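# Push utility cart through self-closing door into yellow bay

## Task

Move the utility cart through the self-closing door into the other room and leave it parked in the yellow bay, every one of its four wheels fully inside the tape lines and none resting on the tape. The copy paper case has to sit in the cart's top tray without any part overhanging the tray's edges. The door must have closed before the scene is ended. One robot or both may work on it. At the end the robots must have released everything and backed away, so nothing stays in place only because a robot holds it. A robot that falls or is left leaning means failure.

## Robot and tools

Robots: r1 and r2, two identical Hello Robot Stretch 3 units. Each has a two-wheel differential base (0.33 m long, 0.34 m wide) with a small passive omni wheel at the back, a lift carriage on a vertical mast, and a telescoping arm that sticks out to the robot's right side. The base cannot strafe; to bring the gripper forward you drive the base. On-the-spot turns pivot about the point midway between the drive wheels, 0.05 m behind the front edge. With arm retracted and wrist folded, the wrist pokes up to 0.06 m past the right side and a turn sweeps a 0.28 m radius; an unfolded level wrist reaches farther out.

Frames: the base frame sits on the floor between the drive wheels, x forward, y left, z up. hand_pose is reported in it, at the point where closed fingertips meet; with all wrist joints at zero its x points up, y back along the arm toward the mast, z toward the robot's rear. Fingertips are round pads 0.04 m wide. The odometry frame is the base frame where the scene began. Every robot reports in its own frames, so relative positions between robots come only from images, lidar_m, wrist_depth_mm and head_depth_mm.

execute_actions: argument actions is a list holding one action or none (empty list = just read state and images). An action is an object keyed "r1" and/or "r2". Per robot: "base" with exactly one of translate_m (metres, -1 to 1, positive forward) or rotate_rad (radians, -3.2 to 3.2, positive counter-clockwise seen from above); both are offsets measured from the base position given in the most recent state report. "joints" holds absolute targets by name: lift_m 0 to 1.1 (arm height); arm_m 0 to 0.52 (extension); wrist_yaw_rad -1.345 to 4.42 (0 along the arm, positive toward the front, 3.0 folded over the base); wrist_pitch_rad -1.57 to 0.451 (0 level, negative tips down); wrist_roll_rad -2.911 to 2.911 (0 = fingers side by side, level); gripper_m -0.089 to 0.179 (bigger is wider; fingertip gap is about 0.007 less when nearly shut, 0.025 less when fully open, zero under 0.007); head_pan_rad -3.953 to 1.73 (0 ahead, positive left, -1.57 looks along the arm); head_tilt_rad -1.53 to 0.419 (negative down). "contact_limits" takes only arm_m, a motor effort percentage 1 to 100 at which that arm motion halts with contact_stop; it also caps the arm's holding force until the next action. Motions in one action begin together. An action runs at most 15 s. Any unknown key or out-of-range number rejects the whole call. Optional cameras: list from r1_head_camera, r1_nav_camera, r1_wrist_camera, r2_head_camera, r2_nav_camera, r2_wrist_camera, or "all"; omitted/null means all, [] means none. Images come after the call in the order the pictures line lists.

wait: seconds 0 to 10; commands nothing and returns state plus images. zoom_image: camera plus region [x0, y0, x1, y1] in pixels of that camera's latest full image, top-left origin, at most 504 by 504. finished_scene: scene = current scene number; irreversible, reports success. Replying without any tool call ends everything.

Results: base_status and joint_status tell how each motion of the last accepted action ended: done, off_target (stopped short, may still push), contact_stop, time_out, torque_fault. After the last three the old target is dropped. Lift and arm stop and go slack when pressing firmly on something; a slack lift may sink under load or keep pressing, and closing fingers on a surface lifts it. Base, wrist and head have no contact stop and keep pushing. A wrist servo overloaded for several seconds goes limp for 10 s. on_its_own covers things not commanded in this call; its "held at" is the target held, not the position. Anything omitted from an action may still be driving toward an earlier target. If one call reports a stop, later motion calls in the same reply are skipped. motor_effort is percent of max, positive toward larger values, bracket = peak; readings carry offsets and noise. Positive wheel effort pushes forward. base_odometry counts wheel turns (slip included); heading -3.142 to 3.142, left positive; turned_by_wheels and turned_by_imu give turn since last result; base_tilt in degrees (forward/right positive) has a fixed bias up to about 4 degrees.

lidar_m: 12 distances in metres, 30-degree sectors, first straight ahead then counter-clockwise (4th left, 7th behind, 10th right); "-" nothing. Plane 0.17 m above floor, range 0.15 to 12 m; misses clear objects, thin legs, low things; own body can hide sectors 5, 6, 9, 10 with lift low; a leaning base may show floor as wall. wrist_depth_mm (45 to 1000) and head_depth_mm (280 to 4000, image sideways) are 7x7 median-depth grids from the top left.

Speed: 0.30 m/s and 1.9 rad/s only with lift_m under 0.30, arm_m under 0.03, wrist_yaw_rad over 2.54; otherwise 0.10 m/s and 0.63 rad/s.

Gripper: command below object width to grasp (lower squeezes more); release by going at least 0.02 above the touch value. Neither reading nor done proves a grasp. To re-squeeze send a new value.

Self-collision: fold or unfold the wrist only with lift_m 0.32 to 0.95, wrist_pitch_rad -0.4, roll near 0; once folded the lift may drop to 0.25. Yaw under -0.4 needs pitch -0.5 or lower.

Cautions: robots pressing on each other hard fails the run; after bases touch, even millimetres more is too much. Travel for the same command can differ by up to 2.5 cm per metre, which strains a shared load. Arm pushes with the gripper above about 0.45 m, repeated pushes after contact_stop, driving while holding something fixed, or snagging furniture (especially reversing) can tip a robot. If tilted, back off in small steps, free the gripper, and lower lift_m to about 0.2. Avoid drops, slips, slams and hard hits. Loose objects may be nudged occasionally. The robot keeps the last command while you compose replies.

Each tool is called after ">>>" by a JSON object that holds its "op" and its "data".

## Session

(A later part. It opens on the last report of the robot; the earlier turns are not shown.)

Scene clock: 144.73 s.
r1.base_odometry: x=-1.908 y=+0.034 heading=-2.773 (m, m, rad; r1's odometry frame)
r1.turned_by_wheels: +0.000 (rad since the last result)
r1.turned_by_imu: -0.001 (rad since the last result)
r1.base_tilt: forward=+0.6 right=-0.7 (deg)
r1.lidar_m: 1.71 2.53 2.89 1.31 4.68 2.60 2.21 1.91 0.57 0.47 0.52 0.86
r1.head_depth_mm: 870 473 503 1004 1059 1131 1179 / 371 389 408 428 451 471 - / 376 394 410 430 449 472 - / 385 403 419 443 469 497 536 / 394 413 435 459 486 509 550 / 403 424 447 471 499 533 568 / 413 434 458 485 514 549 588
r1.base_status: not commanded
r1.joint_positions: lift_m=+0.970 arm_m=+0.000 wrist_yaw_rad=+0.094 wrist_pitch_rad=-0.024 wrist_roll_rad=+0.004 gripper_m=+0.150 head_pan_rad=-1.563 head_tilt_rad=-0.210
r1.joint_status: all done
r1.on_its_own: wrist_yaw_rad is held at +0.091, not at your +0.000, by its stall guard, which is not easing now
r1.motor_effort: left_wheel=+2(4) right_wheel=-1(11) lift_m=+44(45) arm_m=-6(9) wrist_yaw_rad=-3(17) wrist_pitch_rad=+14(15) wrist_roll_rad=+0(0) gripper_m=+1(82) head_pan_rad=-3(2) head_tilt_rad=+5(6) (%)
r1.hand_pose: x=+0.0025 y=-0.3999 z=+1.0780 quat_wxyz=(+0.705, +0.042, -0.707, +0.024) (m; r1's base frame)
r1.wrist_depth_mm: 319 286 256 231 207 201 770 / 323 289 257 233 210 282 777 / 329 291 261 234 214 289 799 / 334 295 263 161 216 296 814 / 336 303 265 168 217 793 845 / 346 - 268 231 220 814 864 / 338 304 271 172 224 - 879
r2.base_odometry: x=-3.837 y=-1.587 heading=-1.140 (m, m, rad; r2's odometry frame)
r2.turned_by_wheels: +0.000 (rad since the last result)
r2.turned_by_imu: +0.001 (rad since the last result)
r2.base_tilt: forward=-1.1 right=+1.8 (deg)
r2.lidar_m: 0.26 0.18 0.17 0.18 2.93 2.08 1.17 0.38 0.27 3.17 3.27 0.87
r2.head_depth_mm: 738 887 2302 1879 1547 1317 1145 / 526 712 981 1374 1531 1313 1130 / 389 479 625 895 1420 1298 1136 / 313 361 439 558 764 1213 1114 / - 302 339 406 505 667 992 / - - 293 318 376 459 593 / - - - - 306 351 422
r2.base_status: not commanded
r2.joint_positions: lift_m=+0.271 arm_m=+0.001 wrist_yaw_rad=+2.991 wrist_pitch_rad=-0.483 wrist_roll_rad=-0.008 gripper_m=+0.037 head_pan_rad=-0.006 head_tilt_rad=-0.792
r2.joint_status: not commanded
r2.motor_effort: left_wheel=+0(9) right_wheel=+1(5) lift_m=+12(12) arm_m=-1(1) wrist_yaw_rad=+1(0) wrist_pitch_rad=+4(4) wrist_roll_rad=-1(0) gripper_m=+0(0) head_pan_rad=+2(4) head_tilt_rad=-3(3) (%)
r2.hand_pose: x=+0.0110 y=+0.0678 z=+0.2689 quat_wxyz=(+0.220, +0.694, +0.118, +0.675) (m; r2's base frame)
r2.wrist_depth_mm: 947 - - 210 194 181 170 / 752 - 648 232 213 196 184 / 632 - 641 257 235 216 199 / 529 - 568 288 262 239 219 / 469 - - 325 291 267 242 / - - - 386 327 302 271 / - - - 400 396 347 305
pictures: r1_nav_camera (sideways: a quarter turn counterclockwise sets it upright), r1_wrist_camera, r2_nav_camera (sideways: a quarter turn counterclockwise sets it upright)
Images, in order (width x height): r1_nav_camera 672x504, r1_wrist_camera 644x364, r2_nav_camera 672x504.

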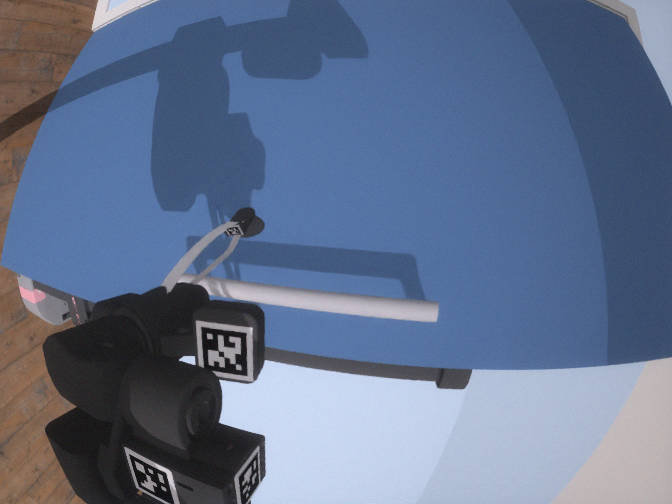

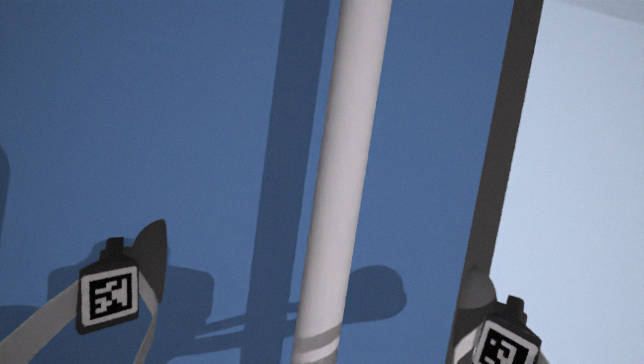

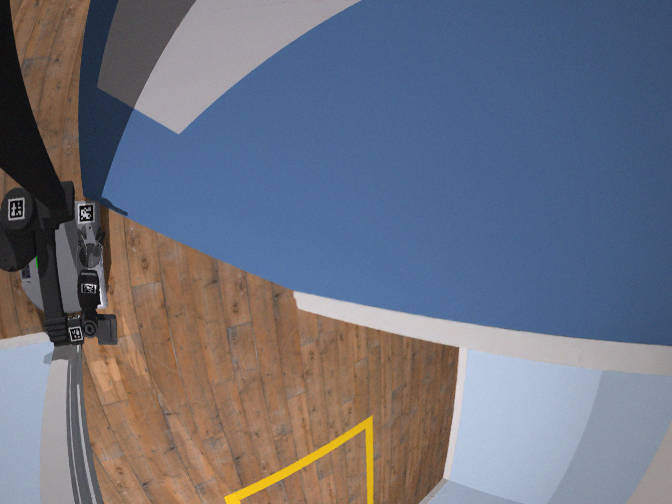

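>>> {"op": "execute_actions", "data": {"actions": [{"r1":{"joints":{"lift_m":0.6,"wrist_pitch_rad":-0.4}}}], "cameras": []}}

>>> {"op": "execute_actions", "data": {"actions": [{"r1":{"base":{"rotate_rad":1.97},"joints":{"lift_m":0.33,"wrist_yaw_rad":3.0,"gripper_m":0.03,"head_tilt_rad":-0.6}}}], "cameras": []}}

>>> {"op": "execute_actions", "data": {"actions": [{"r1":{"joints":{"lift_m":0.27}}}], "cameras": []}}

>>> {"op": "execute_actions", "data": {"actions": [{"r1":{"base":{"translate_m":1}},"r2":{"joints":{"lift_m":0.32}}}], "cameras": []}}

>>> {"op": "execute_actions", "data": {"actions": [{"r1":{"base":{"translate_m":1}},"r2":{"base":{"translate_m":0.3}}}], "cameras": []}}

>>> {"op": "execute_actions", "data": {"actions": [{"r1":{"base":{"translate_m":0.6}},"r2":{"base":{"rotate_rad":0.9}}}], "cameras": []}}

>>> {"op": "execute_actions", "data": {"actions": [{"r1":{"base":{"rotate_rad":-1.675}},"r2":{"base":{"translate_m":0.5}}}], "cameras": ["r2_nav_camera","r1_nav_camera"]}}

Scene clock: 160.83 s.
r1.base_odometry: x=-1.908 y=+0.034 heading=-2.773 (m, m, rad; r1's odometry frame)
r1.turned_by_wheels: +0.000 (rad since the last result)
r1.turned_by_imu: -0.002 (rad since the last result)
r1.base_tilt: forward=+0.7 right=-0.7 (deg)
r1.lidar_m: 1.71 2.53 2.88 1.31 4.64 2.61 2.21 1.92 0.57 0.47 0.52 0.86
r1.head_depth_mm: 872 474 502 1001 1057 1119 1186 / 371 388 408 428 452 478 507 / 377 394 410 430 449 474 514 / 384 403 419 444 468 500 532 / 394 413 435 459 485 515 550 / 403 423 447 472 500 532 568 / 413 435 459 485 515 548 589
r1.base_status: not commanded
r1.joint_positions: lift_m=+0.600 arm_m=+0.000 wrist_yaw_rad=+0.094 wrist_pitch_rad=-0.416 wrist_roll_rad=+0.004 gripper_m=+0.150 head_pan_rad=-1.563 head_tilt_rad=-0.210
r1.joint_status: all done
r1.on_its_own: wrist_yaw_rad is held at +0.091, not at your +0.000, by its stall guard, which is not easing now
r1.motor_effort: left_wheel=+2(2) right_wheel=-1(2) lift_m=+25(41) arm_m=-6(6) wrist_yaw_rad=-2(3) wrist_pitch_rad=+9(13) wrist_roll_rad=-1(0) gripper_m=+0(0) head_pan_rad=-4(2) head_tilt_rad=+6(5) (%)
r1.hand_pose: x=-0.0005 y=-0.3691 z=+0.6136 quat_wxyz=(+0.697, +0.178, -0.686, -0.114) (m; r1's base frame)
r1.wrist_depth_mm: 297 263 234 210 190 178 679 / 330 288 252 223 202 193 729 / 365 314 273 241 215 286 806 / 412 349 297 259 230 393 898 / 471 388 327 281 250 355 993 / 570 - 362 309 283 370 - / 666 511 409 341 323 - 919
r2.base_odometry: x=-3.837 y=-1.587 heading=-1.140 (m, m, rad; r2's odometry frame)
r2.turned_by_wheels: +0.000 (rad since the last result)
r2.turned_by_imu: +0.001 (rad since the last result)
r2.base_tilt: forward=-1.1 right=+1.7 (deg)
r2.lidar_m: 0.26 0.18 0.17 0.18 2.92 2.08 1.18 0.38 0.27 3.17 3.27 0.87
r2.head_depth_mm: 740 887 2302 1906 1542 1317 1142 / 527 711 983 1369 1530 1303 1133 / 388 478 623 894 1436 1298 1130 / 314 362 440 559 766 1215 1115 / - 302 339 406 504 670 994 / - - 292 319 377 460 594 / - - - - 306 351 423
r2.base_status: not commanded
r2.joint_positions: lift_m=+0.271 arm_m=+0.001 wrist_yaw_rad=+2.991 wrist_pitch_rad=-0.483 wrist_roll_rad=-0.008 gripper_m=+0.037 head_pan_rad=-0.006 head_tilt_rad=-0.792
r2.joint_status: not commanded
r2.motor_effort: left_wheel=+0(0) right_wheel=+0(1) lift_m=+12(12) arm_m=-1(1) wrist_yaw_rad=+0(0) wrist_pitch_rad=+4(4) wrist_roll_rad=+0(0) gripper_m=+0(0) head_pan_rad=+5(4) head_tilt_rad=-3(3) (%)
r2.hand_pose: x=+0.0110 y=+0.0678 z=+0.2689 quat_wxyz=(+0.220, +0.694, +0.118, +0.675) (m; r2's base frame)
r2.wrist_depth_mm: 959 - 981 210 194 181 171 / 747 - 660 231 212 196 184 / 630 - 640 257 234 216 200 / 526 - 569 289 261 237 218 / 471 - - 328 291 266 242 / - - - 381 329 300 271 / - - - 399 396 348 306
pictures: none
No camera images: the call's "cameras" was empty. Leave "cameras" out to get every camera's image.

Scene clock: 164.90 s.
r1.base_odometry: x=-1.908 y=+0.034 heading=-0.804 (m, m, rad; r1's odometry frame)
r1.turned_by_wheels: +1.970 (rad since the last result)
r1.turned_by_imu: +1.972 (rad since the last result)
r1.base_tilt: forward=+0.7 right=-0.7 (deg)
r1.lidar_m: 4.86 2.84 2.24 2.21 1.16 0.46 0.50 0.73 1.44 2.53 2.72 1.31
r1.head_depth_mm: 2094 2308 2562 2088 1675 1379 1184 / 2100 2327 2596 2116 1682 1388 1186 / 2113 2362 2619 2130 1690 1407 1199 / 2113 2366 2629 2160 1697 1406 1202 / 2160 2411 2660 2182 1726 1428 1205 / 2172 2443 2697 2199 1728 1434 1214 / 2197 2466 2727 2223 1755 1440 1224
r1.base_status: done
r1.joint_positions: lift_m=+0.330 arm_m=+0.000 wrist_yaw_rad=+2.997 wrist_pitch_rad=-0.416 wrist_roll_rad=+0.004 gripper_m=+0.030 head_pan_rad=-1.563 head_tilt_rad=-0.593
r1.joint_status: all done
r1.motor_effort: left_wheel=+0(2) right_wheel=+2(6) lift_m=+25(25) arm_m=-5(5) wrist_yaw_rad=+3(4) wrist_pitch_rad=+9(8) wrist_roll_rad=+0(0) gripper_m=+0(79) head_pan_rad=-3(3) head_tilt_rad=-4(30) (%)
r1.hand_pose: x=+0.0111 y=+0.0769 z=+0.3434 quat_wxyz=(+0.196, +0.702, +0.096, +0.678) (m; r1's base frame)
r1.wrist_depth_mm: - - - - - - - / - - - - - - - / - - - - - - - / 798 850 936 - - - - / 610 682 735 783 817 850 918 / 541 562 - 621 652 677 714 / 466 492 - 515 547 562 587
r2.base_odometry: x=-3.837 y=-1.587 heading=-1.140 (m, m, rad; r2's odometry frame)
r2.turned_by_wheels: +0.000 (rad since the last result)
r2.turned_by_imu: +0.001 (rad since the last result)
r2.base_tilt: forward=-1.1 right=+1.8 (deg)
r2.lidar_m: 0.26 0.18 0.17 0.18 2.92 2.08 1.17 0.38 0.27 3.18 3.27 0.87
r2.head_depth_mm: 741 882 2317 1867 1553 1313 1143 / 528 709 981 1367 1527 1309 1138 / 388 480 625 897 1419 1299 1128 / 313 362 439 558 760 1211 1124 / - 302 339 406 506 670 993 / - - 292 318 377 461 592 / - - - - 306 351 423
r2.base_status: not commanded
r2.joint_positions: lift_m=+0.271 arm_m=+0.001 wrist_yaw_rad=+2.991 wrist_pitch_rad=-0.483 wrist_roll_rad=-0.008 gripper_m=+0.037 head_pan_rad=-0.006 head_tilt_rad=-0.792
r2.joint_status: not commanded
r2.motor_effort: left_wheel=+0(0) right_wheel=+0(1) lift_m=+12(12) arm_m=-1(1) wrist_yaw_rad=-1(0) wrist_pitch_rad=+4(4) wrist_roll_rad=+0(0) gripper_m=+0(1) head_pan_rad=+3(4) head_tilt_rad=-3(3) (%)
r2.hand_pose: x=+0.0110 y=+0.0678 z=+0.2689 quat_wxyz=(+0.220, +0.694, +0.118, +0.675) (m; r2's base frame)
r2.wrist_depth_mm: 930 - - 210 194 182 169 / 759 - 795 231 212 197 184 / 627 - 641 257 235 216 200 / 529 - 569 288 261 238 219 / 466 - - 327 291 265 242 / - - - 383 329 301 271 / - - - 403 395 345 308
pictures: none
No camera images: the call's "cameras" was empty. Leave "cameras" out to get every camera's image.

Scene clock: 166.27 s.
r1.base_odometry: x=-1.908 y=+0.034 heading=-0.804 (m, m, rad; r1's odometry frame)
r1.turned_by_wheels: +0.000 (rad since the last result)
r1.turned_by_imu: +0.000 (rad since the last result)
r1.base_tilt: forward=+0.7 right=-0.7 (deg)
r1.lidar_m: 4.84 2.84 2.24 2.21 1.16 0.46 0.50 0.73 1.43 2.53 2.72 1.31
r1.head_depth_mm: 2084 2310 2556 2095 1668 1385 1182 / 2103 2331 2560 2109 1680 1392 1186 / 2122 2355 2609 2138 1693 1397 1196 / 2122 2392 2641 2165 1705 1407 1202 / 2175 2426 2663 2175 1727 1424 1207 / 2183 2433 2745 2207 1737 1428 1216 / 2200 2469 2743 2232 1753 1433 1226
r1.base_status: not commanded
r1.joint_positions: lift_m=+0.270 arm_m=+0.000 wrist_yaw_rad=+2.997 wrist_pitch_rad=-0.416 wrist_roll_rad=+0.004 gripper_m=+0.030 head_pan_rad=-1.563 head_tilt_rad=-0.593
r1.joint_status: all done
r1.motor_effort: left_wheel=+0(0) right_wheel=+2(3) lift_m=+25(26) arm_m=-5(5) wrist_yaw_rad=+2(2) wrist_pitch_rad=+9(9) wrist_roll_rad=+0(0) gripper_m=+0(0) head_pan_rad=-3(2) head_tilt_rad=-3(3) (%)
r1.hand_pose: x=+0.0111 y=+0.0769 z=+0.2834 quat_wxyz=(+0.196, +0.702, +0.096, +0.678) (m; r1's base frame)
r1.wrist_depth_mm: - - - - - - - / - - - - - - - / 933 988 - - - - - / 691 732 826 870 932 - - / 551 592 647 672 705 750 789 / 475 498 - 553 571 593 623 / - - - - 474 489 513
r2.base_odometry: x=-3.837 y=-1.587 heading=-1.140 (m, m, rad; r2's odometry frame)
r2.turned_by_wheels: +0.000 (rad since the last result)
r2.turned_by_imu: +0.000 (rad since the last result)
r2.base_tilt: forward=-1.1 right=+1.7 (deg)
r2.lidar_m: 0.26 0.18 0.17 0.18 2.93 2.08 1.18 0.38 0.27 3.17 3.27 0.87
r2.head_depth_mm: 740 886 2322 1913 1557 1315 1142 / 527 711 977 1354 1533 1311 1135 / 389 479 624 894 1425 1303 1128 / 313 362 439 557 767 1209 1125 / - 302 339 406 503 668 991 / - - 292 318 377 460 594 / - - - - 306 350 422
r2.base_status: not commanded
r2.joint_positions: lift_m=+0.271 arm_m=+0.001 wrist_yaw_rad=+2.991 wrist_pitch_rad=-0.483 wrist_roll_rad=-0.008 gripper_m=+0.037 head_pan_rad=-0.006 head_tilt_rad=-0.792
r2.joint_status: not commanded
r2.motor_effort: left_wheel=+0(0) right_wheel=+0(0) lift_m=+12(11) arm_m=-1(1) wrist_yaw_rad=+0(0) wrist_pitch_rad=+4(4) wrist_roll_rad=+0(0) gripper_m=+0(0) head_pan_rad=+4(3) head_tilt_rad=-3(3) (%)
r2.hand_pose: x=+0.0110 y=+0.0678 z=+0.2689 quat_wxyz=(+0.220, +0.694, +0.118, +0.675) (m; r2's base frame)
r2.wrist_depth_mm: 939 - - 210 195 181 170 / 744 - 791 231 212 197 184 / 615 - 641 257 235 217 199 / 524 - 566 290 263 238 218 / 470 - - 327 290 265 242 / - - - 383 331 301 271 / - - - 400 394 345 308
pictures: none
No camera images: the call's "cameras" was empty. Leave "cameras" out to get every camera's image.

Scene clock: 171.37 s.
r1.base_odometry: x=-1.214 y=-0.686 heading=-0.804 (m, m, rad; r1's odometry frame)
r1.turned_by_wheels: +0.000 (rad since the last result)
r1.turned_by_imu: +0.002 (rad since the last result)
r1.base_tilt: forward=+0.7 right=-0.8 (deg)
r1.lidar_m: 3.87 2.69 2.13 2.10 2.26 1.90 1.41 2.01 2.68 0.70 0.44 0.55
r1.head_depth_mm: 2185 2395 2600 2095 1656 1383 1180 / 2176 2443 2642 2110 1677 1396 1185 / 2215 2477 2667 2145 1700 1400 1196 / 2234 2485 2712 2169 1712 1407 1206 / 2264 2503 2744 2096 1124 1245 1157 / 2258 2563 2771 828 1072 912 1025 / 2287 2577 2789 868 653 892 732
r1.base_status: done
r1.joint_positions: lift_m=+0.270 arm_m=+0.000 wrist_yaw_rad=+2.998 wrist_pitch_rad=-0.416 wrist_roll_rad=+0.004 gripper_m=+0.030 head_pan_rad=-1.563 head_tilt_rad=-0.593
r1.joint_status: not commanded
r1.motor_effort: left_wheel=+0(3) right_wheel=+2(8) lift_m=+26(25) arm_m=-5(6) wrist_yaw_rad=+2(3) wrist_pitch_rad=+9(9) wrist_roll_rad=+0(0) gripper_m=-1(1) head_pan_rad=-2(3) head_tilt_rad=-3(3) (%)
r1.hand_pose: x=+0.0110 y=+0.0769 z=+0.2834 quat_wxyz=(+0.196, +0.702, +0.096, +0.678) (m; r1's base frame)
r1.wrist_depth_mm: - - - - - - - / - - - - - - - / 962 988 - - - - - / 713 739 819 866 923 - - / 569 590 639 676 697 745 805 / 473 497 - 550 574 588 620 / - - - - 476 487 512
r2.base_odometry: x=-3.837 y=-1.587 heading=-1.140 (m, m, rad; r2's odometry frame)
r2.turned_by_wheels: +0.000 (rad since the last result)
r2.turned_by_imu: +0.001 (rad since the last result)
r2.base_tilt: forward=-1.1 right=+1.7 (deg)
r2.lidar_m: 0.26 0.18 0.17 0.18 2.92 2.07 1.17 0.38 0.27 3.17 3.27 0.87
r2.head_depth_mm: 743 888 2295 1889 1544 1322 1142 / 529 708 977 1356 1537 1303 1133 / 388 479 624 899 1417 1294 1132 / 314 362 440 558 765 1216 1122 / - 302 338 405 505 670 993 / - - 292 319 377 460 592 / - - - - 306 352 424
r2.base_status: not commanded
r2.joint_positions: lift_m=+0.319 arm_m=+0.001 wrist_yaw_rad=+2.991 wrist_pitch_rad=-0.483 wrist_roll_rad=-0.008 gripper_m=+0.037 head_pan_rad=-0.006 head_tilt_rad=-0.792
r2.joint_status: all done
r2.motor_effort: left_wheel=+0(0) right_wheel=+0(1) lift_m=+35(36) arm_m=-1(1) wrist_yaw_rad=+0(1) wrist_pitch_rad=+4(4) wrist_roll_rad=+0(0) gripper_m=+0(0) head_pan_rad=+3(3) head_tilt_rad=-2(3) (%)
r2.hand_pose: x=+0.0110 y=+0.0678 z=+0.3177 quat_wxyz=(+0.220, +0.694, +0.118, +0.675) (m; r2's base frame)
r2.wrist_depth_mm: - - - 210 195 181 170 / 852 - 888 231 212 197 183 / 687 - 724 257 235 217 200 / 593 - 642 288 261 237 219 / 513 525 - 336 292 265 243 / 473 - - 381 333 301 271 / - - - 436 414 347 304
pictures: none
No camera images: the call's "cameras" was empty. Leave "cameras" out to get every camera's image.

Scene clock: 176.47 s.
r1.base_odometry: x=-0.520 y=-1.406 heading=-0.804 (m, m, rad; r1's odometry frame)
r1.turned_by_wheels: +0.000 (rad since the last result)
r1.turned_by_imu: +0.002 (rad since the last result)
r1.base_tilt: forward=+0.7 right=-0.7 (deg)
r1.lidar_m: 2.91 2.54 2.02 1.99 2.14 2.91 2.24 0.62 0.53 2.75 2.97 2.96
r1.head_depth_mm: 2270 2515 994 789 655 885 1072 / 2300 2551 2712 1984 1002 1157 1101 / 2295 2563 2760 2113 1682 1400 1193 / 2348 2604 2794 2155 1707 1410 1197 / 2342 2625 2851 2181 1726 1425 1208 / 2379 2654 2876 2192 1732 1434 1213 / 2404 2672 2910 2210 1751 1440 1217
r1.base_status: done
r1.joint_positions: lift_m=+0.270 arm_m=+0.000 wrist_yaw_rad=+2.998 wrist_pitch_rad=-0.416 wrist_roll_rad=+0.004 gripper_m=+0.030 head_pan_rad=-1.563 head_tilt_rad=-0.593
r1.joint_status: not commanded
r1.motor_effort: left_wheel=+0(4) right_wheel=+2(9) lift_m=+25(25) arm_m=-6(5) wrist_yaw_rad=+2(2) wrist_pitch_rad=+9(9) wrist_roll_rad=+0(0) gripper_m=+0(0) head_pan_rad=-2(2) head_tilt_rad=-3(4) (%)
r1.hand_pose: x=+0.0109 y=+0.0769 z=+0.2834 quat_wxyz=(+0.196, +0.702, +0.096, +0.678) (m; r1's base frame)
r1.wrist_depth_mm: - - - - - - - / - - - - - - - / 976 987 - - - - - / 713 745 823 867 946 - - / 578 587 644 682 711 745 796 / 477 498 - 551 574 586 628 / - - - - 475 493 504
r2.base_odometry: x=-3.711 y=-1.859 heading=-1.140 (m, m, rad; r2's odometry frame)
r2.turned_by_wheels: +0.000 (rad since the last result)
r2.turned_by_imu: +0.001 (rad since the last result)
r2.base_tilt: forward=-1.1 right=+1.8 (deg)
r2.lidar_m: 0.21 0.17 0.16 0.18 0.28 2.40 1.13 0.48 3.09 3.16 3.26 0.42
r2.head_depth_mm: 327 425 618 816 1545 1313 1144 / 293 332 435 636 1001 1285 1135 / - 295 336 445 656 1215 1133 / - - 295 341 454 680 1080 / - - - 296 348 464 705 / - - - - 297 354 478 / - - - - - 300 360
r2.base_status: done
r2.joint_positions: lift_m=+0.319 arm_m=+0.001 wrist_yaw_rad=+2.991 wrist_pitch_rad=-0.483 wrist_roll_rad=-0.008 gripper_m=+0.037 head_pan_rad=-0.006 head_tilt_rad=-0.792
r2.joint_status: not commanded
r2.motor_effort: left_wheel=+3(25) right_wheel=+0(3) lift_m=+35(35) arm_m=-1(1) wrist_yaw_rad=+0(1) wrist_pitch_rad=+4(5) wrist_roll_rad=+0(0) gripper_m=+0(0) head_pan_rad=+4(3) head_tilt_rad=-3(2) (%)
r2.hand_pose: x=+0.0110 y=+0.0678 z=+0.3177 quat_wxyz=(+0.220, +0.694, +0.118, +0.675) (m; r2's base frame)
r2.wrist_depth_mm: - - 248 212 187 167 151 / 827 - 277 233 203 179 161 / 697 - 312 259 221 194 173 / 591 - 347 290 243 210 186 / 517 523 - 340 264 230 201 / 472 - - 367 289 255 219 / - - - 422 362 285 242
pictures: none
No camera images: the call's "cameras" was empty. Leave "cameras" out to get every camera's image.

Scene clock: 180.10 s.
r1.base_odometry: x=-0.104 y=-1.838 heading=-0.804 (m, m, rad; r1's odometry frame)
r1.turned_by_wheels: +0.000 (rad since the last result)
r1.turned_by_imu: +0.001 (rad since the last result)
r1.base_tilt: forward=+0.7 right=-0.7 (deg)
r1.lidar_m: 2.31 2.45 1.94 1.92 2.07 3.09 1.38 0.91 1.19 2.82 2.97 2.35
r1.head_depth_mm: 2307 2582 2729 2092 1666 1385 1181 / 2345 2611 2770 2112 1679 1391 1196 / 2356 2621 2813 2143 1700 1404 1198 / 2381 2662 2827 2161 1708 1411 1198 / 2402 2679 2892 2164 1725 1427 1200 / 2433 2724 2923 2206 1734 1431 1221 / 2464 2782 2913 2220 1742 1442 1221
r1.base_status: done
r1.joint_positions: lift_m=+0.270 arm_m=+0.000 wrist_yaw_rad=+2.998 wrist_pitch_rad=-0.416 wrist_roll_rad=+0.004 gripper_m=+0.030 head_pan_rad=-1.563 head_tilt_rad=-0.593
r1.joint_status: not commanded
r1.motor_effort: left_wheel=+0(4) right_wheel=+2(10) lift_m=+25(25) arm_m=-5(5) wrist_yaw_rad=+2(2) wrist_pitch_rad=+9(9) wrist_roll_rad=+0(0) gripper_m=-1(0) head_pan_rad=-2(2) head_tilt_rad=-3(4) (%)
r1.hand_pose: x=+0.0109 y=+0.0769 z=+0.2834 quat_wxyz=(+0.196, +0.702, +0.096, +0.678) (m; r1's base frame)
r1.wrist_depth_mm: - - - - - - - / - - - - - - - / 966 985 - - - - - / 709 741 819 870 926 - - / 572 590 633 678 702 742 802 / 476 498 - 551 575 593 620 / - - - - 475 486 512
r2.base_odometry: x=-3.711 y=-1.859 heading=-0.240 (m, m, rad; r2's odometry frame)
r2.turned_by_wheels: +0.900 (rad since the last result)
r2.turned_by_imu: +0.885 (rad since the last result)
r2.base_tilt: forward=-1.1 right=+1.8 (deg)
r2.lidar_m: - - 0.15 0.19 2.27 0.48 0.49 3.16 3.17 0.66 0.15 -
r2.head_depth_mm: - - - - - - - / - - - - - - - / - - - - - - - / - - - - - - - / - - - - - - - / - - - - - - - / - - - - - - -
r2.base_status: done
r2.joint_positions: lift_m=+0.319 arm_m=+0.001 wrist_yaw_rad=+2.991 wrist_pitch_rad=-0.483 wrist_roll_rad=-0.008 gripper_m=+0.037 head_pan_rad=-0.006 head_tilt_rad=-0.792
r2.joint_status: not commanded
r2.motor_effort: left_wheel=-2(10) right_wheel=+1(3) lift_m=+35(35) arm_m=+0(1) wrist_yaw_rad=+0(1) wrist_pitch_rad=+4(4) wrist_roll_rad=+0(0) gripper_m=+0(0) head_pan_rad=+4(4) head_tilt_rad=-3(3) (%)
r2.hand_pose: x=+0.0110 y=+0.0678 z=+0.3177 quat_wxyz=(+0.220, +0.694, +0.118, +0.675) (m; r2's base frame)
r2.wrist_depth_mm: - - - 242 142 100 78 / 828 - 977 253 146 102 79 / 700 - 780 268 150 104 80 / 602 - 649 289 155 107 81 / 514 528 - 351 152 109 83 / 470 - - 287 147 112 84 / - - - 274 187 114 86
pictures: none
No camera images: the call's "cameras" was empty. Leave "cameras" out to get every camera's image.

Scene clock: 186.03 s.
r1.base_odometry: x=-0.104 y=-1.838 heading=-2.479 (m, m, rad; r1's odometry frame)
r1.turned_by_wheels: -1.675 (rad since the last result)
r1.turned_by_imu: -1.671 (rad since the last result)
r1.base_tilt: forward=+0.7 right=-0.7 (deg)
r1.lidar_m: 2.82 2.94 2.39 2.31 2.42 1.98 1.92 2.01 2.78 2.85 0.90 1.02
r1.head_depth_mm: 2910 3258 2814 2088 1665 1380 1176 / 2896 3242 2858 2117 1685 1392 1188 / 2931 3228 2920 2151 1681 1399 1190 / - - 2921 2149 1712 1406 1205 / - - 2846 2157 1712 1415 1204 / - 3248 2873 2189 1710 1430 1220 / 2412 2729 2673 1482 1597 1409 1221
r1.base_status: done
r1.joint_positions: lift_m=+0.270 arm_m=+0.000 wrist_yaw_rad=+2.998 wrist_pitch_rad=-0.416 wrist_roll_rad=+0.004 gripper_m=+0.030 head_pan_rad=-1.563 head_tilt_rad=-0.593
r1.joint_status: not commanded
r1.motor_effort: left_wheel=+2(8) right_wheel=-2(8) lift_m=+25(25) arm_m=-6(6) wrist_yaw_rad=+1(2) wrist_pitch_rad=+9(9) wrist_roll_rad=+0(0) gripper_m=+0(1) head_pan_rad=-2(3) head_tilt_rad=-3(3) (%)
r1.hand_pose: x=+0.0109 y=+0.0769 z=+0.2834 quat_wxyz=(+0.196, +0.702, +0.096, +0.678) (m; r1's base frame)
r1.wrist_depth_mm: - - - - - - - / - - - - - - - / 954 998 - - - - - / 706 732 822 878 941 - - / 569 592 644 688 697 742 799 / 475 498 - 550 577 587 624 / - - - - 476 484 515
r2.base_odometry: x=-3.226 y=-1.978 heading=-0.240 (m, m, rad; r2's odometry frame)
r2.turned_by_wheels: +0.000 (rad since the last result)
r2.turned_by_imu: -0.001 (rad since the last result)
r2.base_tilt: forward=-1.1 right=+1.8 (deg)
r2.lidar_m: 0.20 0.33 1.57 2.91 2.61 1.11 0.96 3.54 0.37 0.20 0.17 0.17
r2.head_depth_mm: - - - - - - 298 / - - - - - 295 339 / - - - - - 324 429 / - - - - 316 404 588 / - - - 304 380 538 923 / - - 300 359 499 868 1101 / - 296 340 484 1442 1262 1097
r2.base_status: done
r2.joint_positions: lift_m=+0.319 arm_m=+0.001 wrist_yaw_rad=+2.987 wrist_pitch_rad=-0.483 wrist_roll_rad=-0.008 gripper_m=+0.037 head_pan_rad=+0.007 head_tilt_rad=-0.796
r2.joint_status: not commanded
r2.motor_effort: left_wheel=-4(28) right_wheel=+3(23) lift_m=+34(34) arm_m=-1(1) wrist_yaw_rad=+3(11) wrist_pitch_rad=+4(4) wrist_roll_rad=+0(0) gripper_m=+0(2) head_pan_rad=-4(8) head_tilt_rad=-1(3) (%)
r2.hand_pose: x=+0.0119 y=+0.0676 z=+0.3178 quat_wxyz=(+0.221, +0.695, +0.117, +0.674) (m; r2's base frame)
r2.wrist_depth_mm: - - - - - - - / 839 - 983 - - - - / 698 - 782 830 894 970 - / 599 - 664 693 728 767 813 / 517 524 - 583 614 645 378 / 478 - - 502 532 547 321 / - - - 451 462 455 279
pictures: r1_nav_camera (sideways: a quarter turn counterclockwise sets it upright), r2_nav_camera (sideways: a quarter turn counterclockwise sets it upright)
Images, in order (width x height): r1_nav_camera 672x504, r2_nav_camera 672x504.

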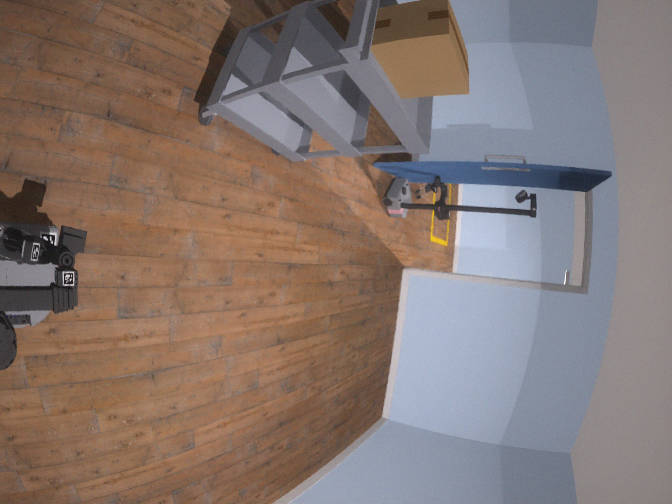

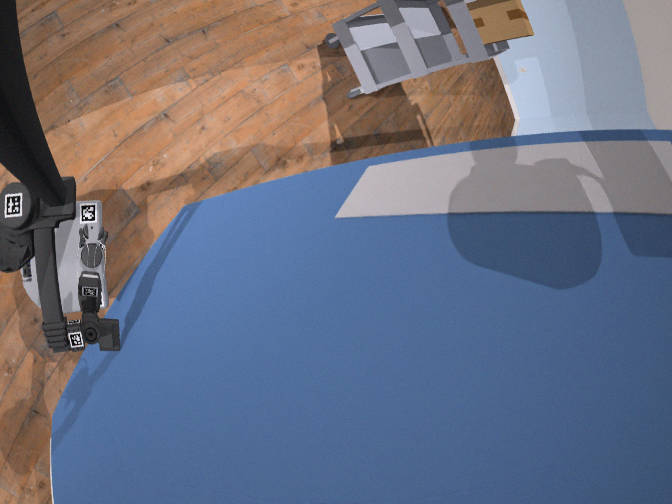

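>>> {"op": "execute_actions", "data": {"actions": [{"r1":{"base":{"translate_m":0.85}},"r2":{"base":{"translate_m":0.25}}}], "cameras": []}}

>>> {"op": "execute_actions", "data": {"actions": [{"r1":{"base":{"rotate_rad":-1.6},"joints":{"lift_m":0.75,"head_pan_rad":-0.2}},"r2":{"base":{"rotate_rad":-0.7}}}], "cameras": []}}

>>> {"op": "execute_actions", "data": {"actions": [{"r1":{"joints":{"wrist_yaw_rad":1.57}},"r2":{"base":{"translate_m":0.2}}}], "cameras": []}}

>>> {"op": "execute_actions", "data": {"actions": [{"r1":{"joints":{"wrist_pitch_rad":0,"wrist_roll_rad":1.57,"gripper_m":0.12}}}], "cameras": ["r2_nav_camera","r1_head_camera","r1_wrist_camera"]}}

Scene clock: 197.17 s.
r1.base_odometry: x=-0.773 y=-2.361 heading=-2.479 (m, m, rad; r1's odometry frame)
r1.turned_by_wheels: +0.000 (rad since the last result)
r1.turned_by_imu: +0.001 (rad since the last result)
r1.base_tilt: forward=+0.7 right=-0.7 (deg)
r1.lidar_m: 1.98 2.07 2.38 2.30 2.40 2.85 2.76 2.88 0.74 0.73 2.74 2.03
r1.head_depth_mm: 2995 3256 1167 836 1532 1382 1180 / - - 1069 931 1101 1288 1183 / - 792 846 910 1115 1305 1193 / - 815 863 866 1161 1314 1205 / 2825 3145 1003 885 1180 1357 1209 / 2933 3280 2977 2112 1731 1433 1216 / 2933 3290 3053 2222 1752 1439 1219
r1.base_status: done
r1.joint_positions: lift_m=+0.270 arm_m=+0.000 wrist_yaw_rad=+2.998 wrist_pitch_rad=-0.416 wrist_roll_rad=+0.004 gripper_m=+0.030 head_pan_rad=-1.563 head_tilt_rad=-0.593
r1.joint_status: not commanded
r1.motor_effort: left_wheel=+2(8) right_wheel=-1(5) lift_m=+25(26) arm_m=-5(5) wrist_yaw_rad=+2(2) wrist_pitch_rad=+9(9) wrist_roll_rad=+0(0) gripper_m=+0(1) head_pan_rad=-2(4) head_tilt_rad=-3(2) (%)
r1.hand_pose: x=+0.0109 y=+0.0769 z=+0.2834 quat_wxyz=(+0.196, +0.702, +0.096, +0.678) (m; r1's base frame)
r1.wrist_depth_mm: - - - - - - - / - - - - - - - / 966 989 - - - - - / 708 738 815 871 933 - - / 572 594 636 676 704 741 793 / 474 501 - 549 575 593 622 / - - - - 479 488 514
r2.base_odometry: x=-2.983 y=-2.038 heading=-0.240 (m, m, rad; r2's odometry frame)
r2.turned_by_wheels: +0.000 (rad since the last result)
r2.turned_by_imu: +0.000 (rad since the last result)
r2.base_tilt: forward=-1.1 right=+1.7 (deg)
r2.lidar_m: 0.27 1.33 1.35 3.08 2.77 1.45 1.20 3.71 0.29 0.21 0.20 0.20
r2.head_depth_mm: - - - - - 304 341 / - - - 292 314 364 431 / 2334 2684 2069 336 389 468 580 / 2633 2876 2314 1816 1502 1207 948 / 2984 3025 2254 1780 1492 1275 1114 / 3474 2983 2241 1794 1481 1266 1104 / 3927 2943 2219 1758 1473 1257 1098
r2.base_status: done
r2.joint_positions: lift_m=+0.319 arm_m=+0.001 wrist_yaw_rad=+2.989 wrist_pitch_rad=-0.483 wrist_roll_rad=-0.008 gripper_m=+0.037 head_pan_rad=+0.007 head_tilt_rad=-0.796
r2.joint_status: not commanded
r2.motor_effort: left_wheel=-3(3) right_wheel=+2(14) lift_m=+34(34) arm_m=-1(1) wrist_yaw_rad=+1(3) wrist_pitch_rad=+4(4) wrist_roll_rad=+0(0) gripper_m=+0(1) head_pan_rad=-4(5) head_tilt_rad=-1(2) (%)
r2.hand_pose: x=+0.0115 y=+0.0677 z=+0.3178 quat_wxyz=(+0.221, +0.694, +0.117, +0.675) (m; r2's base frame)
r2.wrist_depth_mm: - - - - - - - / 837 - 969 - - - - / 693 - 787 844 890 952 - / 592 - 664 691 728 772 812 / 517 520 - 579 616 641 668 / 465 - - 499 531 546 575 / - - - 448 459 477 493
pictures: none
No camera images: the call's "cameras" was empty. Leave "cameras" out to get every camera's image.

Scene clock: 202.37 s.
r1.base_odometry: x=-0.773 y=-2.361 heading=+2.205 (m, m, rad; r1's odometry frame)
r1.turned_by_wheels: -1.600 (rad since the last result)
r1.turned_by_imu: -1.602 (rad since the last result)
r1.base_tilt: forward=+0.6 right=-0.7 (deg)
r1.lidar_m: 0.73 2.82 2.05 1.97 2.04 2.39 2.30 2.39 2.88 2.77 2.86 0.74
r1.head_depth_mm: 3234 3549 2817 2116 1665 1377 1181 / 3147 3479 2827 2114 1685 1393 1190 / 3080 3404 2757 944 1188 1324 1193 / - - 1152 948 1124 1305 1195 / - 912 844 845 1134 1316 1206 / - 847 826 888 1108 1284 1211 / 2757 868 837 866 1147 1436 1220
r1.base_status: done
r1.joint_positions: lift_m=+0.750 arm_m=+0.000 wrist_yaw_rad=+2.998 wrist_pitch_rad=-0.416 wrist_roll_rad=+0.004 gripper_m=+0.030 head_pan_rad=-0.207 head_tilt_rad=-0.593
r1.joint_status: all done
r1.motor_effort: left_wheel=+2(7) right_wheel=-1(8) lift_m=+45(46) arm_m=-5(5) wrist_yaw_rad=+1(2) wrist_pitch_rad=+9(9) wrist_roll_rad=+0(0) gripper_m=+0(1) head_pan_rad=+5(37) head_tilt_rad=-3(3) (%)
r1.hand_pose: x=+0.0109 y=+0.0769 z=+0.7627 quat_wxyz=(+0.196, +0.702, +0.096, +0.678) (m; r1's base frame)
r1.wrist_depth_mm: - - - - - - - / - - - - - - - / - - - - - - - / - - - - - - - / - - - - - - - / - - - - - - - / 890 921 929 970 - - -
r2.base_odometry: x=-2.983 y=-2.038 heading=-0.940 (m, m, rad; r2's odometry frame)
r2.turned_by_wheels: -0.700 (rad since the last result)
r2.turned_by_imu: -0.688 (rad since the last result)
r2.base_tilt: forward=-1.2 right=+1.8 (deg)
r2.lidar_m: - - 0.15 1.33 3.42 2.78 2.01 1.21 3.75 0.19 0.15 -
r2.head_depth_mm: - - - - - - - / - - - - - - - / - - - - - - - / - - - - - - - / - - - - - - - / - - - - - - - / - - - - - - -
r2.base_status: done
r2.joint_positions: lift_m=+0.319 arm_m=+0.001 wrist_yaw_rad=+2.989 wrist_pitch_rad=-0.483 wrist_roll_rad=-0.008 gripper_m=+0.037 head_pan_rad=+0.007 head_tilt_rad=-0.796
r2.joint_status: not commanded
r2.motor_effort: left_wheel=+2(7) right_wheel=+0(5) lift_m=+34(34) arm_m=+0(0) wrist_yaw_rad=+2(1) wrist_pitch_rad=+4(4) wrist_roll_rad=+0(1) gripper_m=+0(0) head_pan_rad=-4(4) head_tilt_rad=-1(1) (%)
r2.hand_pose: x=+0.0116 y=+0.0677 z=+0.3178 quat_wxyz=(+0.221, +0.694, +0.117, +0.675) (m; r2's base frame)
r2.wrist_depth_mm: - - - - 240 130 89 / 822 - - - 229 126 88 / 697 - 777 835 220 124 86 / 589 - 653 703 211 121 85 / 515 524 - 577 186 118 84 / 470 - - 502 166 116 83 / - - - 378 213 114 82
pictures: none
No camera images: the call's "cameras" was empty. Leave "cameras" out to get every camera's image.

Scene clock: 205.63 s.
r1.base_odometry: x=-0.773 y=-2.361 heading=+2.205 (m, m, rad; r1's odometry frame)
r1.turned_by_wheels: +0.000 (rad since the last result)
r1.turned_by_imu: -0.001 (rad since the last result)
r1.base_tilt: forward=+0.7 right=-0.7 (deg)
r1.lidar_m: 0.73 2.81 2.05 1.98 2.05 2.40 2.30 2.38 2.88 2.76 2.86 0.74
r1.head_depth_mm: 3227 3510 2793 2099 1664 1386 1178 / 3172 3503 2854 2118 1676 1400 1183 / 3121 3457 2768 943 1191 1312 1195 / - - 1147 950 1120 1309 1203 / - 910 846 849 1131 1315 1209 / - 847 827 889 1104 1286 1212 / 2295 869 836 868 1150 1436 1223
r1.base_status: not commanded
r1.joint_positions: lift_m=+0.750 arm_m=+0.000 wrist_yaw_rad=+1.573 wrist_pitch_rad=-0.416 wrist_roll_rad=+0.004 gripper_m=+0.030 head_pan_rad=-0.207 head_tilt_rad=-0.593
r1.joint_status: all done
r1.motor_effort: left_wheel=+2(2) right_wheel=-2(1) lift_m=+45(45) arm_m=-6(5) wrist_yaw_rad=-3(3) wrist_pitch_rad=+9(9) wrist_roll_rad=+0(0) gripper_m=+0(0) head_pan_rad=+4(4) head_tilt_rad=-3(3) (%)
r1.hand_pose: x=+0.2032 y=-0.1449 z=+0.7627 quat_wxyz=(+0.592, +0.594, -0.386, +0.385) (m; r1's base frame)
r1.wrist_depth_mm: - - 628 607 - - - / - - - - - - - / - - - - - - - / - - 792 769 - - - / - - - - - - - / - - - - - - - / 893 923 937 980 - - -
r2.base_odometry: x=-2.865 y=-2.199 heading=-0.941 (m, m, rad; r2's odometry frame)
r2.turned_by_wheels: -0.001 (rad since the last result)
r2.turned_by_imu: -0.179 (rad since the last result)
r2.base_tilt: forward=-1.0 right=+1.7 (deg)
r2.lidar_m: - - 0.15 1.30 1.37 3.05 2.94 1.35 3.93 0.19 0.15 -
r2.head_depth_mm: - - - - - - - / - - - - - - - / - - - - - - - / - - - - - - - / - - - - - - - / - - - - - - - / - - - - - - -
r2.base_status: done
r2.joint_positions: lift_m=+0.320 arm_m=+0.000 wrist_yaw_rad=+2.989 wrist_pitch_rad=-0.485 wrist_roll_rad=-0.008 gripper_m=+0.037 head_pan_rad=+0.006 head_tilt_rad=-0.796
r2.joint_status: not commanded
r2.motor_effort: left_wheel=+0(36) right_wheel=+17(34) lift_m=+30(34) arm_m=+0(1) wrist_yaw_rad=+1(18) wrist_pitch_rad=+5(5) wrist_roll_rad=+0(0) gripper_m=+0(0) head_pan_rad=-4(3) head_tilt_rad=-1(2) (%)
r2.hand_pose: x=+0.0116 y=+0.0675 z=+0.3175 quat_wxyz=(+0.222, +0.694, +0.118, +0.674) (m; r2's base frame)
r2.wrist_depth_mm: - - - - - 141 96 / 815 - 987 - - 137 93 / 697 - 775 814 242 133 92 / 588 - 665 687 232 129 90 / 520 525 - 579 201 126 89 / 467 - - 503 178 123 87 / - - - 416 228 120 86
pictures: none
No camera images: the call's "cameras" was empty. Leave "cameras" out to get every camera's image.

Scene clock: 207.10 s.
r1.base_odometry: x=-0.773 y=-2.361 heading=+2.205 (m, m, rad; r1's odometry frame)
r1.turned_by_wheels: +0.000 (rad since the last result)
r1.turned_by_imu: +0.000 (rad since the last result)
r1.base_tilt: forward=+0.7 right=-0.7 (deg)
r1.lidar_m: 0.73 2.82 2.05 1.97 2.05 2.39 2.30 2.38 2.88 2.77 2.87 0.74
r1.head_depth_mm: 3217 3614 2790 2093 1676 1418 1168 / 3165 3501 2880 2104 1678 1392 1211 / 3091 3423 2736 942 1188 1317 1194 / - - 1149 951 1122 1309 1198 / - 913 846 846 1126 1318 1208 / - 849 826 889 1105 1284 1212 / 2321 867 835 869 1149 1435 1220
r1.base_status: not commanded
r1.joint_positions: lift_m=+0.750 arm_m=+0.000 wrist_yaw_rad=+1.573 wrist_pitch_rad=-0.025 wrist_roll_rad=+1.569 gripper_m=+0.120 head_pan_rad=-0.207 head_tilt_rad=-0.593
r1.joint_status: all done
r1.motor_effort: left_wheel=+2(2) right_wheel=-1(2) lift_m=+44(45) arm_m=-5(5) wrist_yaw_rad=-2(3) wrist_pitch_rad=+13(14) wrist_roll_rad=+0(1) gripper_m=+1(81) head_pan_rad=+5(4) head_tilt_rad=-3(3) (%)
r1.hand_pose: x=+0.2342 y=-0.1448 z=+0.8577 quat_wxyz=(+0.010, +0.708, -0.706, -0.008) (m; r1's base frame)
r1.wrist_depth_mm: - - - - - - - / - - - - - - - / - - - - - - - / - - - 763 - 647 847 / - - 810 780 - 676 818 / - - - 798 - 979 794 / - - - - - - 725
r2.base_odometry: x=-2.865 y=-2.199 heading=-0.941 (m, m, rad; r2's odometry frame)
r2.turned_by_wheels: +0.000 (rad since the last result)
r2.turned_by_imu: +0.000 (rad since the last result)
r2.base_tilt: forward=-1.1 right=+1.7 (deg)
r2.lidar_m: - - 0.15 1.30 1.37 3.07 2.94 1.36 3.91 0.19 0.15 -
r2.head_depth_mm: - - - - - - - / - - - - - - - / - - - - - - - / - - - - - - - / - - - - - - - / - - - - - - - / - - - - - - -
r2.base_status: not commanded
r2.joint_positions: lift_m=+0.320 arm_m=+0.000 wrist_yaw_rad=+2.989 wrist_pitch_rad=-0.485 wrist_roll_rad=-0.008 gripper_m=+0.037 head_pan_rad=+0.006 head_tilt_rad=-0.796
r2.joint_status: not commanded
r2.motor_effort: left_wheel=+0(0) right_wheel=+17(17) lift_m=+30(30) arm_m=+0(0) wrist_yaw_rad=+2(1) wrist_pitch_rad=+5(5) wrist_roll_rad=+0(0) gripper_m=+1(0) head_pan_rad=-4(4) head_tilt_rad=-2(2) (%)
r2.hand_pose: x=+0.0116 y=+0.0675 z=+0.3175 quat_wxyz=(+0.222, +0.694, +0.118, +0.674) (m; r2's base frame)
r2.wrist_depth_mm: - - - - - 141 95 / 838 - 974 - 993 137 93 / 685 - 777 824 243 133 92 / 594 - 666 690 231 129 90 / 509 519 - 575 202 126 88 / 474 - - 499 178 123 87 / - - - 416 228 120 85
pictures: r1_head_camera (sideways: a quarter turn clockwise sets it upright), r1_wrist_camera, r2_nav_camera (sideways: a quarter turn counterclockwise sets it upright)
Images, in order (width x height): r1_head_camera 896x504, r1_wrist_camera 644x364, r2_nav_camera 672x504.

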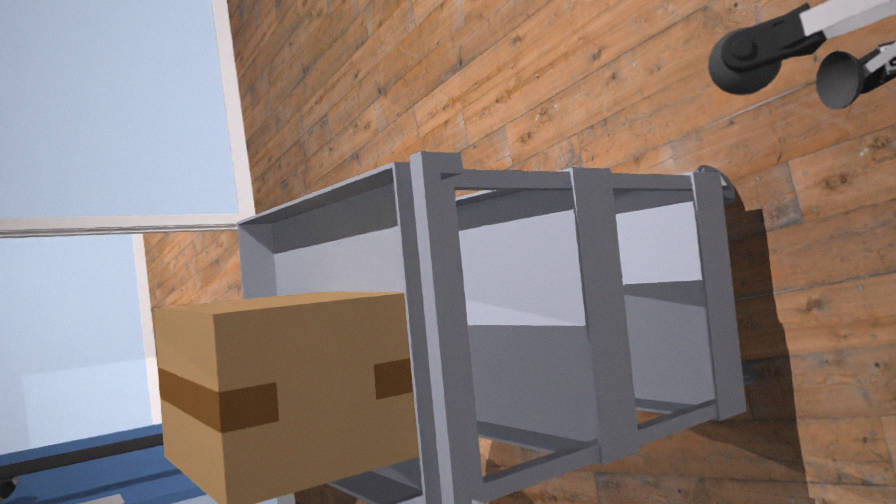

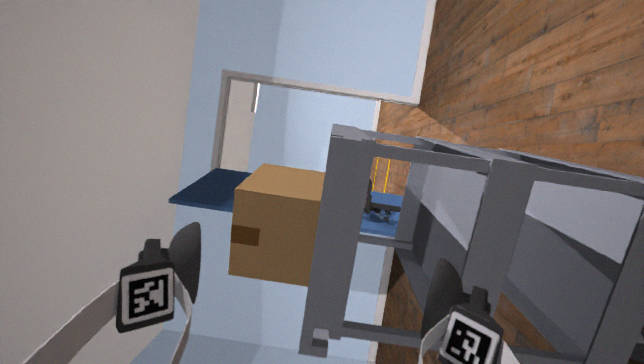

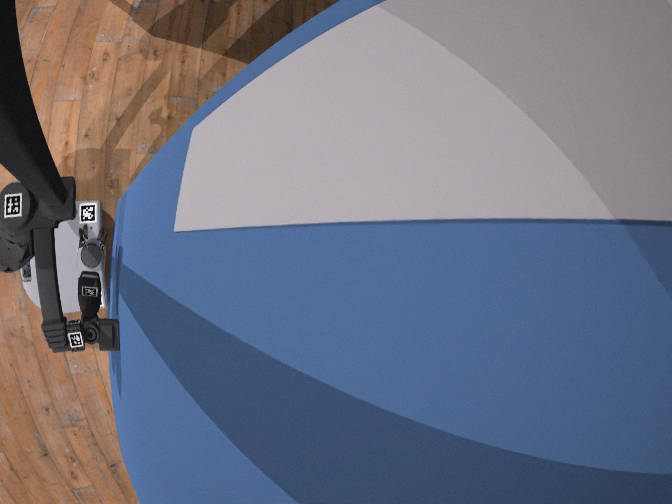

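>>> {"op": "execute_actions", "data": {"actions": [{"r1":{"base":{"translate_m":0.33},"joints":{"lift_m":0.735,"head_tilt_rad":-1}},"r2":{"base":{"translate_m":-0.01},"joints":{"head_pan_rad":-3.3}}}], "cameras": ["r1_head_camera","r1_wrist_camera"]}}

Scene clock: 217.93 s.
r1.base_odometry: x=-0.969 y=-2.095 heading=+2.205 (m, m, rad; r1's odometry frame)
r1.turned_by_wheels: +0.000 (rad since the last result)
r1.turned_by_imu: -0.001 (rad since the last result)
r1.base_tilt: forward=+0.7 right=-0.7 (deg)
r1.lidar_m: 0.40 0.44 2.05 1.97 2.05 2.73 2.62 2.73 2.87 2.76 2.87 0.41
r1.head_depth_mm: 2205 1903 1578 1443 1304 - 1054 / 2264 700 559 841 1276 1181 1097 / 843 730 574 914 1176 1188 1115 / 847 702 619 913 1185 1196 1107 / 441 528 596 906 1161 1197 1107 / 438 522 605 912 1120 1205 1101 / 433 519 603 687 1323 1202 1106
r1.base_status: done
r1.joint_positions: lift_m=+0.735 arm_m=+0.000 wrist_yaw_rad=+1.573 wrist_pitch_rad=-0.024 wrist_roll_rad=+1.569 gripper_m=+0.120 head_pan_rad=-0.207 head_tilt_rad=-0.988
r1.joint_status: all done
r1.motor_effort: left_wheel=+2(6) right_wheel=-2(1) lift_m=+25(40) arm_m=-6(6) wrist_yaw_rad=-2(2) wrist_pitch_rad=+13(13) wrist_roll_rad=+0(0) gripper_m=+0(0) head_pan_rad=+4(4) head_tilt_rad=-6(31) (%)
r1.hand_pose: x=+0.2342 y=-0.1448 z=+0.8437 quat_wxyz=(+0.009, +0.708, -0.706, -0.008) (m; r1's base frame)
r1.wrist_depth_mm: - - - - - - - / - - - - - - - / - - - 304 306 - 971 / - - 622 307 924 623 318 / - - 435 321 944 643 429 / - - 450 332 973 609 417 / - - 472 344 - 539 340
r2.base_odometry: x=-2.871 y=-2.191 heading=-0.941 (m, m, rad; r2's odometry frame)
r2.turned_by_wheels: +0.000 (rad since the last result)
r2.turned_by_imu: +0.001 (rad since the last result)
r2.base_tilt: forward=-1.1 right=+1.7 (deg)
r2.lidar_m: - - 0.15 1.30 1.38 3.04 2.92 1.35 3.94 0.19 0.15 -
r2.head_depth_mm: 2763 3096 2377 1865 1534 1311 1188 / 2712 3019 2323 1849 1524 1311 1153 / 2639 2955 2321 1820 1512 1293 1173 / 2584 2934 2267 1825 1498 1288 - / 2534 2852 2236 1788 1493 1274 1154 / 2522 2789 2228 1772 1483 1266 1114 / 2474 2754 2185 1748 1467 1260 1095
r2.base_status: done
r2.joint_positions: lift_m=+0.320 arm_m=+0.000 wrist_yaw_rad=+2.989 wrist_pitch_rad=-0.485 wrist_roll_rad=-0.008 gripper_m=+0.037 head_pan_rad=-3.293 head_tilt_rad=-0.803
r2.joint_status: all done
r2.motor_effort: left_wheel=+0(10) right_wheel=+3(15) lift_m=+29(30) arm_m=+0(0) wrist_yaw_rad=+1(2) wrist_pitch_rad=+4(5) wrist_roll_rad=+0(0) gripper_m=+0(1) head_pan_rad=-5(71) head_tilt_rad=+1(8) (%)
r2.hand_pose: x=+0.0115 y=+0.0675 z=+0.3175 quat_wxyz=(+0.221, +0.694, +0.118, +0.674) (m; r2's base frame)
r2.wrist_depth_mm: - - - - - 134 92 / 823 - 975 - 241 131 90 / 686 - 776 828 229 128 89 / 592 - 657 680 220 125 87 / 513 518 - 578 194 122 86 / 472 - - 502 171 119 84 / - - - 396 220 117 83
pictures: r1_head_camera (sideways: a quarter turn clockwise sets it upright), r1_wrist_camera
Images, in order (width x height): r1_head_camera 896x504, r1_wrist_camera 644x364.

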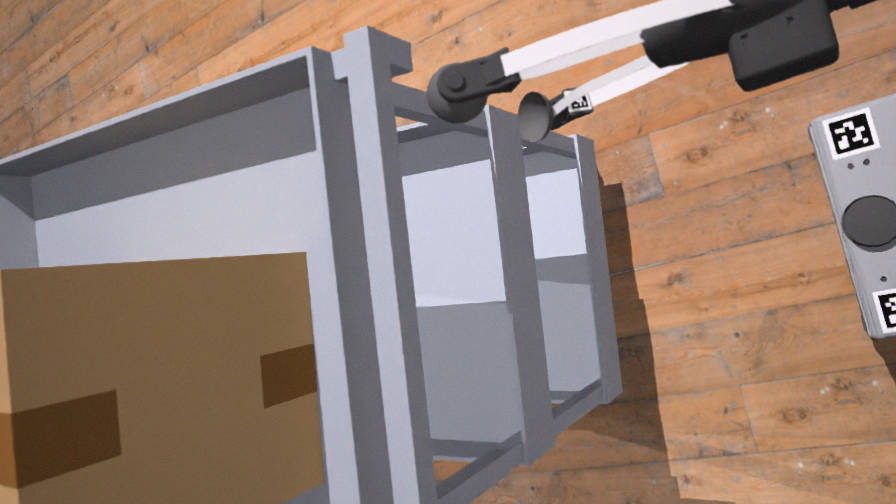

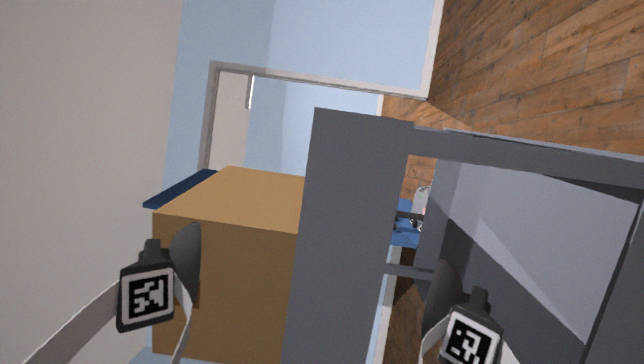

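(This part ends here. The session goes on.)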